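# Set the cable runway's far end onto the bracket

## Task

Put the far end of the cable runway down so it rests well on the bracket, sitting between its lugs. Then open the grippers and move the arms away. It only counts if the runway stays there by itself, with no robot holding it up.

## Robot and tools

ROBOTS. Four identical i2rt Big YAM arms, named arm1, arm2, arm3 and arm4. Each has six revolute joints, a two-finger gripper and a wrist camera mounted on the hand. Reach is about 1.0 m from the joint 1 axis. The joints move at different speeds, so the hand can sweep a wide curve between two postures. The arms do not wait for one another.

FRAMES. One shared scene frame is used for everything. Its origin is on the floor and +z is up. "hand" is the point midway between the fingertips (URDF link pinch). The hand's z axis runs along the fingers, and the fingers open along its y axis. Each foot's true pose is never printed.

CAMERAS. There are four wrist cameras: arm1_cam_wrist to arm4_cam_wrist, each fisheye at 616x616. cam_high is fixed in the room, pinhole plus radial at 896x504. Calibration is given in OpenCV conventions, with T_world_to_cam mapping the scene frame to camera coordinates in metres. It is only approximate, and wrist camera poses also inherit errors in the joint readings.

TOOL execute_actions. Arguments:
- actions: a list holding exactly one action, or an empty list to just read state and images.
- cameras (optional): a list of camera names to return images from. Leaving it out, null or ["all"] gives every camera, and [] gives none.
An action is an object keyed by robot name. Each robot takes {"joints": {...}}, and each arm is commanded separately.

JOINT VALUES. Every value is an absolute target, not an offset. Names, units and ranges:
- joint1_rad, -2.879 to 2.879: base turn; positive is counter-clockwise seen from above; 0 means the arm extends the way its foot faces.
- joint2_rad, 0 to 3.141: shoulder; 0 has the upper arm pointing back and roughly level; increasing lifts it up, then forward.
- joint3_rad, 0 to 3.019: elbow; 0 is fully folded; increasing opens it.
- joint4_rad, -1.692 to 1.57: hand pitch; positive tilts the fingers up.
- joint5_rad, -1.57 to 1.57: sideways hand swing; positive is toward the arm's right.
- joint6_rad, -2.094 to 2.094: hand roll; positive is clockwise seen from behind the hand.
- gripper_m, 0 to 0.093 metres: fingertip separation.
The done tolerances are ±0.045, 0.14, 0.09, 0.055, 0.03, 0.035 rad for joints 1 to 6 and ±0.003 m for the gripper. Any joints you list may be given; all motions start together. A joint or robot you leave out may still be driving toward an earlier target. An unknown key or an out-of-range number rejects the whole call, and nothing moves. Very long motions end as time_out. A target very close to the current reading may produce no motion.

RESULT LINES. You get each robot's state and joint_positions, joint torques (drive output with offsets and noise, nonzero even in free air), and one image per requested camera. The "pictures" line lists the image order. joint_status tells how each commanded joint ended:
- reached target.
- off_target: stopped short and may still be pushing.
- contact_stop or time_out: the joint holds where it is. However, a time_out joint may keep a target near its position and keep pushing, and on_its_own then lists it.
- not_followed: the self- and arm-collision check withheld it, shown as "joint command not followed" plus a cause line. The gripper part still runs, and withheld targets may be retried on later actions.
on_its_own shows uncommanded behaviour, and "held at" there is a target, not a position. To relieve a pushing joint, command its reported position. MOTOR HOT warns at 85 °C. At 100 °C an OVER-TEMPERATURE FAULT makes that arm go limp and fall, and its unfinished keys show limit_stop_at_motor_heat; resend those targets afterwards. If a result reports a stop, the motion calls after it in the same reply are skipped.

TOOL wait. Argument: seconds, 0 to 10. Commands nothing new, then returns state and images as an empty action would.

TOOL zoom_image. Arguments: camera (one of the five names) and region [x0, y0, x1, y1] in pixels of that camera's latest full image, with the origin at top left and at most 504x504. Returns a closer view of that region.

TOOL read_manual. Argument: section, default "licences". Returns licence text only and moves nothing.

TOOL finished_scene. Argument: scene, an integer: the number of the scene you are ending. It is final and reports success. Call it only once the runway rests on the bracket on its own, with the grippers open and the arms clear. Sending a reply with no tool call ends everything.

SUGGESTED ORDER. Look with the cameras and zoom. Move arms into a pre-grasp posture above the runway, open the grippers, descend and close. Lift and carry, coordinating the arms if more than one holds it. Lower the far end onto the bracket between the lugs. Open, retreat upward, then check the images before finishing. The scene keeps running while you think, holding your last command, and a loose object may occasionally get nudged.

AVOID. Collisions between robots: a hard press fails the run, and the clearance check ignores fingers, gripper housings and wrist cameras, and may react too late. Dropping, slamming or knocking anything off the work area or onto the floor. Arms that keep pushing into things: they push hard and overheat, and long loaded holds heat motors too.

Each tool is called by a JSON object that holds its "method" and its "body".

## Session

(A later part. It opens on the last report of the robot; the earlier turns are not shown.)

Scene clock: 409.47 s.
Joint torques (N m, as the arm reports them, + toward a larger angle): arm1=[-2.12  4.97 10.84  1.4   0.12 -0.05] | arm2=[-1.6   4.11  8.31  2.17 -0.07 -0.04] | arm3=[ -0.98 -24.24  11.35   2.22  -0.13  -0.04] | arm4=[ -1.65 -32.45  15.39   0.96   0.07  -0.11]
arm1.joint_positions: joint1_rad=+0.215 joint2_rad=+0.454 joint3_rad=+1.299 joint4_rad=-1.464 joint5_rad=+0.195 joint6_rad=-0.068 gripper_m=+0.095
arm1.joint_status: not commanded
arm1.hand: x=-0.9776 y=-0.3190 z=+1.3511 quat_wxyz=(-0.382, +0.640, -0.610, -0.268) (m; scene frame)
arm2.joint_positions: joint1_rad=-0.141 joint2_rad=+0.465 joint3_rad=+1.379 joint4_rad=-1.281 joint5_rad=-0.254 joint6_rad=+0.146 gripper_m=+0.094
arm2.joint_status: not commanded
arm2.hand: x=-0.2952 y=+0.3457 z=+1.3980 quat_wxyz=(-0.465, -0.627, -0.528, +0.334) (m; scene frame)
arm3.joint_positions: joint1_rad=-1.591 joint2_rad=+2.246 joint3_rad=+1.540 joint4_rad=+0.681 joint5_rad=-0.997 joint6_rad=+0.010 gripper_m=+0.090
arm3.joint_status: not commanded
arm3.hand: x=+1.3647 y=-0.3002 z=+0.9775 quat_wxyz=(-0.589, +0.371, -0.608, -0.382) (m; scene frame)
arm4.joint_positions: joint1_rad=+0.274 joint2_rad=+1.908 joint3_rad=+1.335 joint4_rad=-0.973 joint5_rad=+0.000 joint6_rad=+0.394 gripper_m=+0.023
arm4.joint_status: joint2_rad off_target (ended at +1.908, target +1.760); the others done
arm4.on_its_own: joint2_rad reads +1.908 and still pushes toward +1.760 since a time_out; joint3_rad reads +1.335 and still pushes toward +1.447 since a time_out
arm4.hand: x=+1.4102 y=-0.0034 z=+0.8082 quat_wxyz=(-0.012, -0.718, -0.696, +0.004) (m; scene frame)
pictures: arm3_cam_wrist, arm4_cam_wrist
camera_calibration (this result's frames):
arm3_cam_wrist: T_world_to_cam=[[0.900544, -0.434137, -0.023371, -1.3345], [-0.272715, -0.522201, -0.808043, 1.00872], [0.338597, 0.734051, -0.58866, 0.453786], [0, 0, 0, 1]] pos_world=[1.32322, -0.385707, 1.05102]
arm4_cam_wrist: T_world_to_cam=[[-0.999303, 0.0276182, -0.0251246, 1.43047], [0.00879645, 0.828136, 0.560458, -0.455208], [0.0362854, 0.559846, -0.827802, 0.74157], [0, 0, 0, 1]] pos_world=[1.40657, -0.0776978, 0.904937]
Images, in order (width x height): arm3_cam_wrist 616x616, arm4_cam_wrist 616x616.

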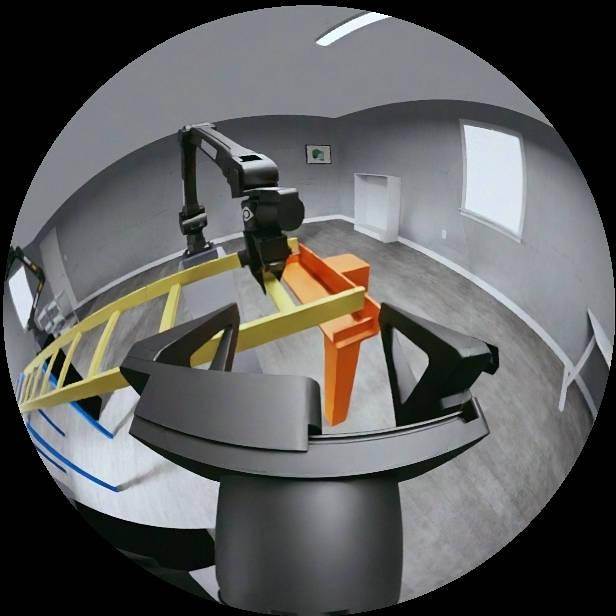

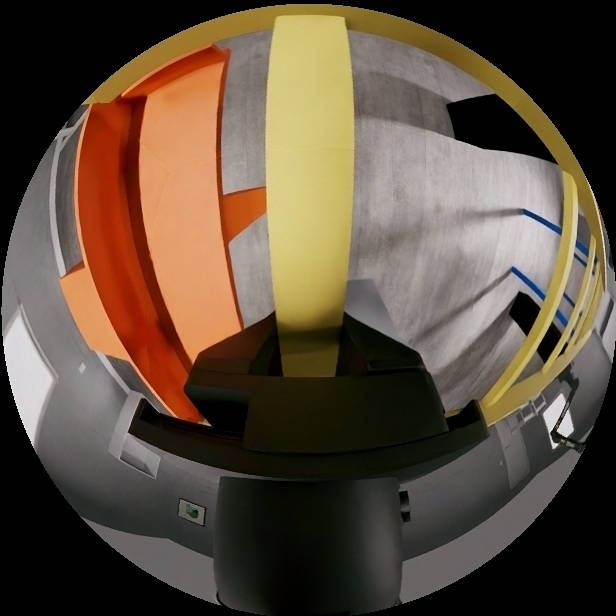

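{"method": "execute_actions", "body": {"actions": [{"arm4":{"joints":{"joint2_rad":1.815}}}], "cameras": ["arm3_cam_wrist","arm4_cam_wrist"]}}

Scene clock: 413.50 s.
Joint torques (N m, as the arm reports them, + toward a larger angle): arm1=[-2.11  4.91 10.85  1.42  0.12 -0.04] | arm2=[-1.54  4.05  8.32  2.19 -0.07 -0.04] | arm3=[ -0.98 -24.23  11.32   2.2   -0.13  -0.04] | arm4=[ -1.87 -31.82  15.1    0.04  -0.23  -0.12]
arm1.joint_positions: joint1_rad=+0.215 joint2_rad=+0.454 joint3_rad=+1.299 joint4_rad=-1.464 joint5_rad=+0.195 joint6_rad=-0.068 gripper_m=+0.095
arm1.joint_status: not commanded
arm1.hand: x=-0.9776 y=-0.3190 z=+1.3511 quat_wxyz=(-0.382, +0.640, -0.610, -0.268) (m; scene frame)
arm2.joint_positions: joint1_rad=-0.141 joint2_rad=+0.465 joint3_rad=+1.379 joint4_rad=-1.281 joint5_rad=-0.254 joint6_rad=+0.146 gripper_m=+0.094
arm2.joint_status: not commanded
arm2.hand: x=-0.2952 y=+0.3457 z=+1.3980 quat_wxyz=(-0.465, -0.627, -0.528, +0.334) (m; scene frame)
arm3.joint_positions: joint1_rad=-1.591 joint2_rad=+2.246 joint3_rad=+1.540 joint4_rad=+0.681 joint5_rad=-0.997 joint6_rad=+0.010 gripper_m=+0.090
arm3.joint_status: not commanded
arm3.hand: x=+1.3647 y=-0.3002 z=+0.9775 quat_wxyz=(-0.589, +0.371, -0.608, -0.382) (m; scene frame)
arm4.joint_positions: joint1_rad=+0.274 joint2_rad=+1.954 joint3_rad=+1.335 joint4_rad=-0.949 joint5_rad=+0.008 joint6_rad=+0.394 gripper_m=+0.023
arm4.joint_status: all done
arm4.on_its_own: joint3_rad reads +1.335 and still pushes toward +1.447 since a time_out
arm4.hand: x=+1.4090 y=-0.0038 z=+0.7845 quat_wxyz=(-0.001, -0.718, -0.696, +0.003) (m; scene frame)
pictures: arm3_cam_wrist, arm4_cam_wrist
camera_calibration (this result's frames):
arm3_cam_wrist: T_world_to_cam=[[0.900544, -0.434137, -0.023371, -1.3345], [-0.272715, -0.522201, -0.808043, 1.00872], [0.338597, 0.734051, -0.58866, 0.453786], [0, 0, 0, 1]] pos_world=[1.32322, -0.385707, 1.05102]
arm4_cam_wrist: T_world_to_cam=[[-0.999562, 0.0279631, -0.00965618, 1.41695], [0.0173263, 0.817924, 0.575065, -0.465088], [0.0239786, 0.574646, -0.818051, 0.731904], [0, 0, 0, 1]] pos_world=[1.40683, -0.0798012, 0.879873]
Images, in order (width x height): arm3_cam_wrist 616x616, arm4_cam_wrist 616x616.

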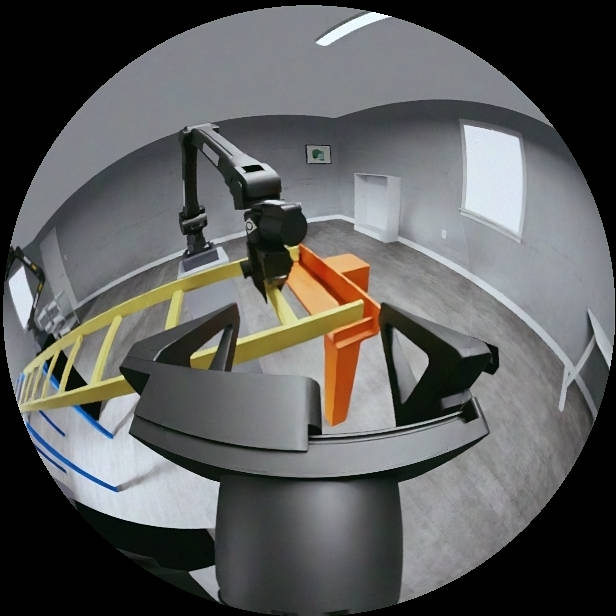

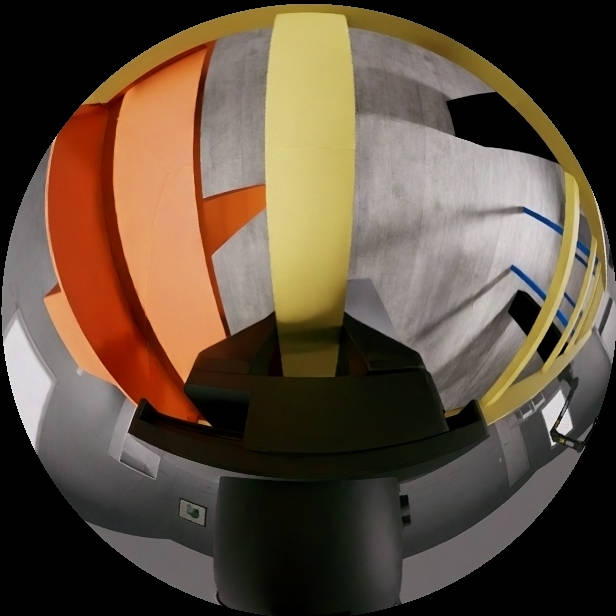

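{"method": "execute_actions", "body": {"actions": [{"arm4":{"joints":{"joint1_rad":0.30,"joint2_rad":1.89,"joint3_rad":1.40,"joint4_rad":-0.93,"joint6_rad":0.41}}}], "cameras": []}}

{"method": "execute_actions", "body": {"actions": [{"arm4":{"joints":{"joint2_rad":1.97,"joint3_rad":1.355}}}], "cameras": ["arm3_cam_wrist","arm4_cam_wrist"]}}

Scene clock: 421.20 s.
Joint torques (N m, as the arm reports them, + toward a larger angle): arm1=[-2.04  4.61 10.83  1.46  0.13 -0.05] | arm2=[-1.53  4.09  8.3   2.18 -0.07 -0.05] | arm3=[ -0.99 -24.22  11.36   2.22  -0.14  -0.04] | arm4=[  0.45 -28.85  11.51   0.15  -0.36   0.05]
arm1.joint_positions: joint1_rad=+0.215 joint2_rad=+0.454 joint3_rad=+1.299 joint4_rad=-1.464 joint5_rad=+0.195 joint6_rad=-0.068 gripper_m=+0.095
arm1.joint_status: not commanded
arm1.hand: x=-0.9776 y=-0.3190 z=+1.3511 quat_wxyz=(-0.382, +0.640, -0.610, -0.268) (m; scene frame)
arm2.joint_positions: joint1_rad=-0.141 joint2_rad=+0.465 joint3_rad=+1.379 joint4_rad=-1.281 joint5_rad=-0.254 joint6_rad=+0.146 gripper_m=+0.094
arm2.joint_status: not commanded
arm2.hand: x=-0.2952 y=+0.3457 z=+1.3980 quat_wxyz=(-0.465, -0.627, -0.528, +0.334) (m; scene frame)
arm3.joint_positions: joint1_rad=-1.591 joint2_rad=+2.246 joint3_rad=+1.540 joint4_rad=+0.681 joint5_rad=-0.997 joint6_rad=+0.010 gripper_m=+0.090
arm3.joint_status: not commanded
arm3.hand: x=+1.3647 y=-0.3002 z=+0.9775 quat_wxyz=(-0.589, +0.371, -0.608, -0.382) (m; scene frame)
arm4.joint_positions: joint1_rad=+0.277 joint2_rad=+1.992 joint3_rad=+1.335 joint4_rad=-0.923 joint5_rad=+0.012 joint6_rad=+0.399 gripper_m=+0.023
arm4.joint_status: all done
arm4.hand: x=+1.4103 y=-0.0041 z=+0.7652 quat_wxyz=(+0.005, -0.719, -0.695, +0.002) (m; scene frame)
pictures: none
No camera images: the call's "cameras" was empty. Leave "cameras" out to get every camera's image.

Scene clock: 421.80 s.
Joint torques (N m, as the arm reports them, + toward a larger angle): arm1=[-2.1   4.78 10.84  1.38  0.13 -0.04] | arm2=[-1.55  4.04  8.3   2.18 -0.08 -0.04] | arm3=[ -0.99 -24.22  11.32   2.23  -0.13  -0.03] | arm4=[  0.29 -22.     8.37   0.2   -0.35   0.05]
arm1.joint_positions: joint1_rad=+0.215 joint2_rad=+0.454 joint3_rad=+1.299 joint4_rad=-1.464 joint5_rad=+0.195 joint6_rad=-0.068 gripper_m=+0.095
arm1.joint_status: not commanded
arm1.hand: x=-0.9776 y=-0.3190 z=+1.3511 quat_wxyz=(-0.382, +0.640, -0.610, -0.268) (m; scene frame)
arm2.joint_positions: joint1_rad=-0.141 joint2_rad=+0.465 joint3_rad=+1.379 joint4_rad=-1.281 joint5_rad=-0.254 joint6_rad=+0.146 gripper_m=+0.094
arm2.joint_status: not commanded
arm2.hand: x=-0.2952 y=+0.3457 z=+1.3980 quat_wxyz=(-0.465, -0.627, -0.528, +0.334) (m; scene frame)
arm3.joint_positions: joint1_rad=-1.591 joint2_rad=+2.246 joint3_rad=+1.540 joint4_rad=+0.681 joint5_rad=-0.997 joint6_rad=+0.010 gripper_m=+0.090
arm3.joint_status: not commanded
arm3.hand: x=+1.3647 y=-0.3002 z=+0.9775 quat_wxyz=(-0.589, +0.371, -0.608, -0.382) (m; scene frame)
arm4.joint_positions: joint1_rad=+0.277 joint2_rad=+1.993 joint3_rad=+1.334 joint4_rad=-0.923 joint5_rad=+0.012 joint6_rad=+0.399 gripper_m=+0.023
arm4.joint_status: all done
arm4.hand: x=+1.4100 y=-0.0033 z=+0.7640 quat_wxyz=(+0.007, -0.719, -0.695, +0.002) (m; scene frame)
pictures: arm3_cam_wrist, arm4_cam_wrist
camera_calibration (this result's frames):
arm3_cam_wrist: T_world_to_cam=[[0.900544, -0.434137, -0.023371, -1.3345], [-0.272715, -0.522201, -0.808043, 1.00872], [0.338597, 0.734051, -0.58866, 0.453786], [0, 0, 0, 1]] pos_world=[1.32322, -0.385707, 1.05102]
arm4_cam_wrist: T_world_to_cam=[[-0.999554, 0.029867, -0.000725362, 1.41088], [0.0238104, 0.811053, 0.584487, -0.470051], [0.0180452, 0.584209, -0.811403, 0.718218], [0, 0, 0, 1]] pos_world=[1.40848, -0.080492, 0.858526]
Images, in order (width x height): arm3_cam_wrist 616x616, arm4_cam_wrist 616x616.

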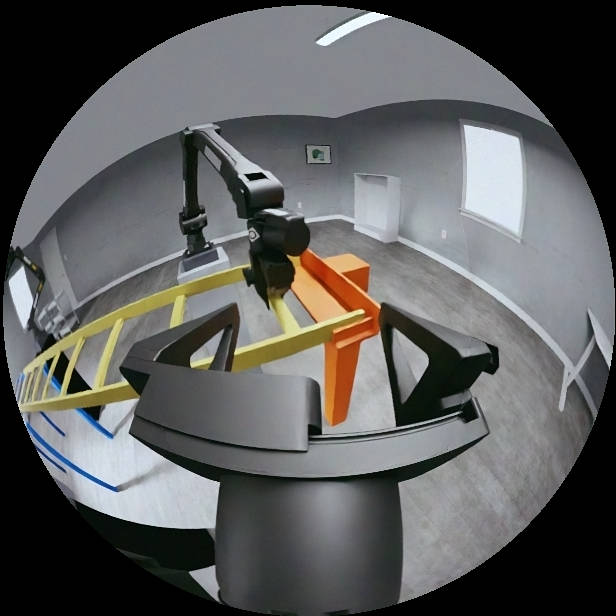

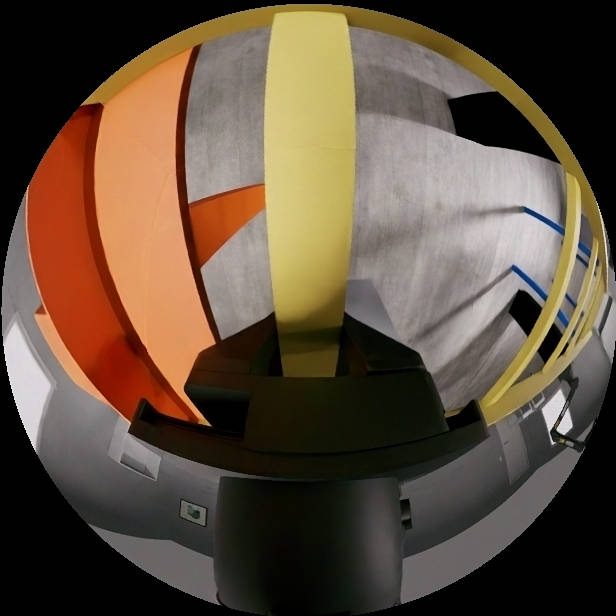

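Seated, ~6.5 cm on. Release and retreat.

{"method": "execute_actions", "body": {"actions": [{"arm4":{"joints":{"joint1_rad":0.277,"gripper_m":0.055}},"arm3":{"joints":{"joint2_rad":0.8,"joint3_rad":1.2,"joint4_rad":-1.0,"joint5_rad":0}}}], "cameras": []}}

{"method": "execute_actions", "body": {"actions": [{"arm4":{"joints":{"joint2_rad":0.8}}}], "cameras": ["cam_high","arm4_cam_wrist"]}}

Scene clock: 427.80 s.
Joint torques (N m, as the arm reports them, + toward a larger angle): arm1=[-2.19  4.81 10.86  1.42  0.12 -0.04] | arm2=[-1.58  4.05  8.31  2.19 -0.07 -0.04] | arm3=[-0.98 -2.42 11.93  1.06  0.22 -0.02] | arm4=[ -1.18 -20.19   8.5    0.21   0.01   0.04]
arm1.joint_positions: joint1_rad=+0.215 joint2_rad=+0.454 joint3_rad=+1.299 joint4_rad=-1.464 joint5_rad=+0.195 joint6_rad=-0.068 gripper_m=+0.095
arm1.joint_status: not commanded
arm1.hand: x=-0.9776 y=-0.3190 z=+1.3511 quat_wxyz=(-0.382, +0.640, -0.610, -0.268) (m; scene frame)
arm2.joint_positions: joint1_rad=-0.141 joint2_rad=+0.465 joint3_rad=+1.379 joint4_rad=-1.281 joint5_rad=-0.254 joint6_rad=+0.146 gripper_m=+0.094
arm2.joint_status: not commanded
arm2.hand: x=-0.2952 y=+0.3457 z=+1.3980 quat_wxyz=(-0.465, -0.627, -0.528, +0.334) (m; scene frame)
arm3.joint_positions: joint1_rad=-1.591 joint2_rad=+0.803 joint3_rad=+1.197 joint4_rad=-0.984 joint5_rad=-0.004 joint6_rad=+0.008 gripper_m=+0.090
arm3.joint_status: all done
arm3.hand: x=+0.9797 y=-0.4933 z=+1.3046 quat_wxyz=(-0.471, +0.053, -0.880, -0.033) (m; scene frame)
arm4.joint_positions: joint1_rad=+0.277 joint2_rad=+1.972 joint3_rad=+1.334 joint4_rad=-0.923 joint5_rad=+0.002 joint6_rad=+0.399 gripper_m=+0.055
arm4.joint_status: all done
arm4.hand: x=+1.4128 y=-0.0059 z=+0.7753 quat_wxyz=(-0.005, -0.719, -0.695, +0.001) (m; scene frame)
pictures: none
No camera images: the call's "cameras" was empty. Leave "cameras" out to get every camera's image.

Scene clock: 429.60 s.
Joint torques (N m, as the arm reports them, + toward a larger angle): arm1=[-2.15  4.87 10.83  1.35  0.12 -0.05] | arm2=[-1.57  4.04  8.3   2.17 -0.07 -0.04] | arm3=[-0.96 -2.74 11.95  1.06  0.22 -0.02] | arm4=[-1.17 -0.51  9.45  1.67 -0.01  0.01]
arm1.joint_positions: joint1_rad=+0.215 joint2_rad=+0.454 joint3_rad=+1.299 joint4_rad=-1.464 joint5_rad=+0.195 joint6_rad=-0.068 gripper_m=+0.095
arm1.joint_status: not commanded
arm1.hand: x=-0.9776 y=-0.3190 z=+1.3511 quat_wxyz=(-0.382, +0.640, -0.610, -0.268) (m; scene frame)
arm2.joint_positions: joint1_rad=-0.141 joint2_rad=+0.465 joint3_rad=+1.379 joint4_rad=-1.281 joint5_rad=-0.254 joint6_rad=+0.146 gripper_m=+0.094
arm2.joint_status: not commanded
arm2.hand: x=-0.2952 y=+0.3457 z=+1.3980 quat_wxyz=(-0.465, -0.627, -0.528, +0.334) (m; scene frame)
arm3.joint_positions: joint1_rad=-1.591 joint2_rad=+0.803 joint3_rad=+1.197 joint4_rad=-0.984 joint5_rad=-0.004 joint6_rad=+0.008 gripper_m=+0.090
arm3.joint_status: not commanded
arm3.hand: x=+0.9797 y=-0.4933 z=+1.3046 quat_wxyz=(-0.471, +0.053, -0.880, -0.033) (m; scene frame)
arm4.joint_positions: joint1_rad=+0.277 joint2_rad=+0.795 joint3_rad=+1.346 joint4_rad=-0.923 joint5_rad=+0.002 joint6_rad=+0.399 gripper_m=+0.055
arm4.joint_status: all done
arm4.hand: x=+1.3457 y=+0.1639 z=+1.3548 quat_wxyz=(-0.520, -0.594, -0.573, +0.221) (m; scene frame)
pictures: arm4_cam_wrist, cam_high
camera_calibration (this result's frames):
arm4_cam_wrist: T_world_to_cam=[[-0.906705, -0.208601, -0.366567, 1.7518], [-0.000622201, 0.869787, -0.493428, 0.53414], [0.421765, -0.447165, -0.78877, 0.696187], [0, 0, 0, 1]] pos_world=[1.29507, 0.212151, 1.45484]
Images, in order (width x height): arm4_cam_wrist 616x616, cam_high 896x504.

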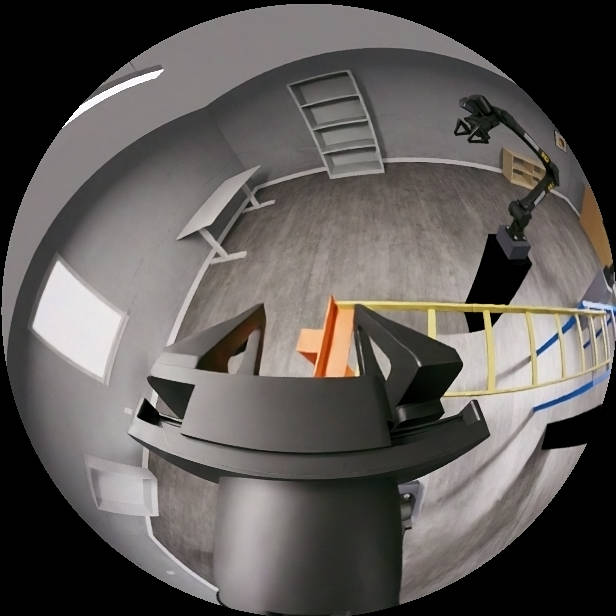

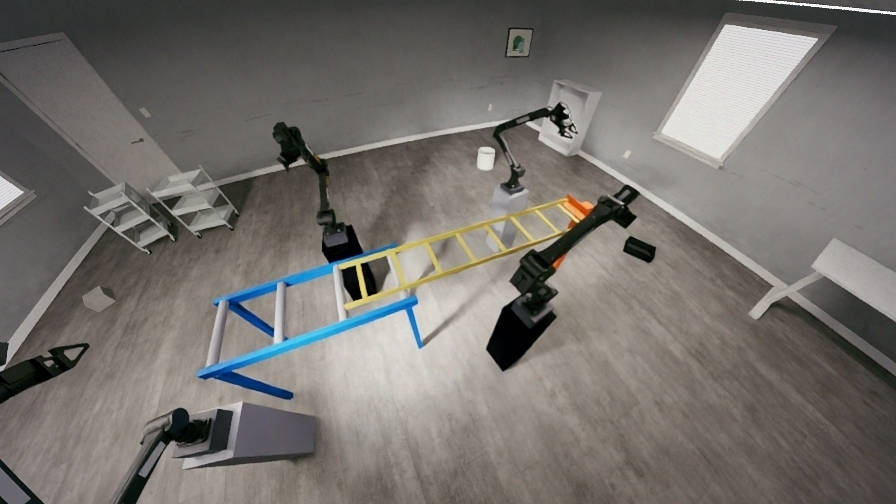

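{"method": "finished_scene", "body": {"scene": 1}}

The scene is finished: the task was done.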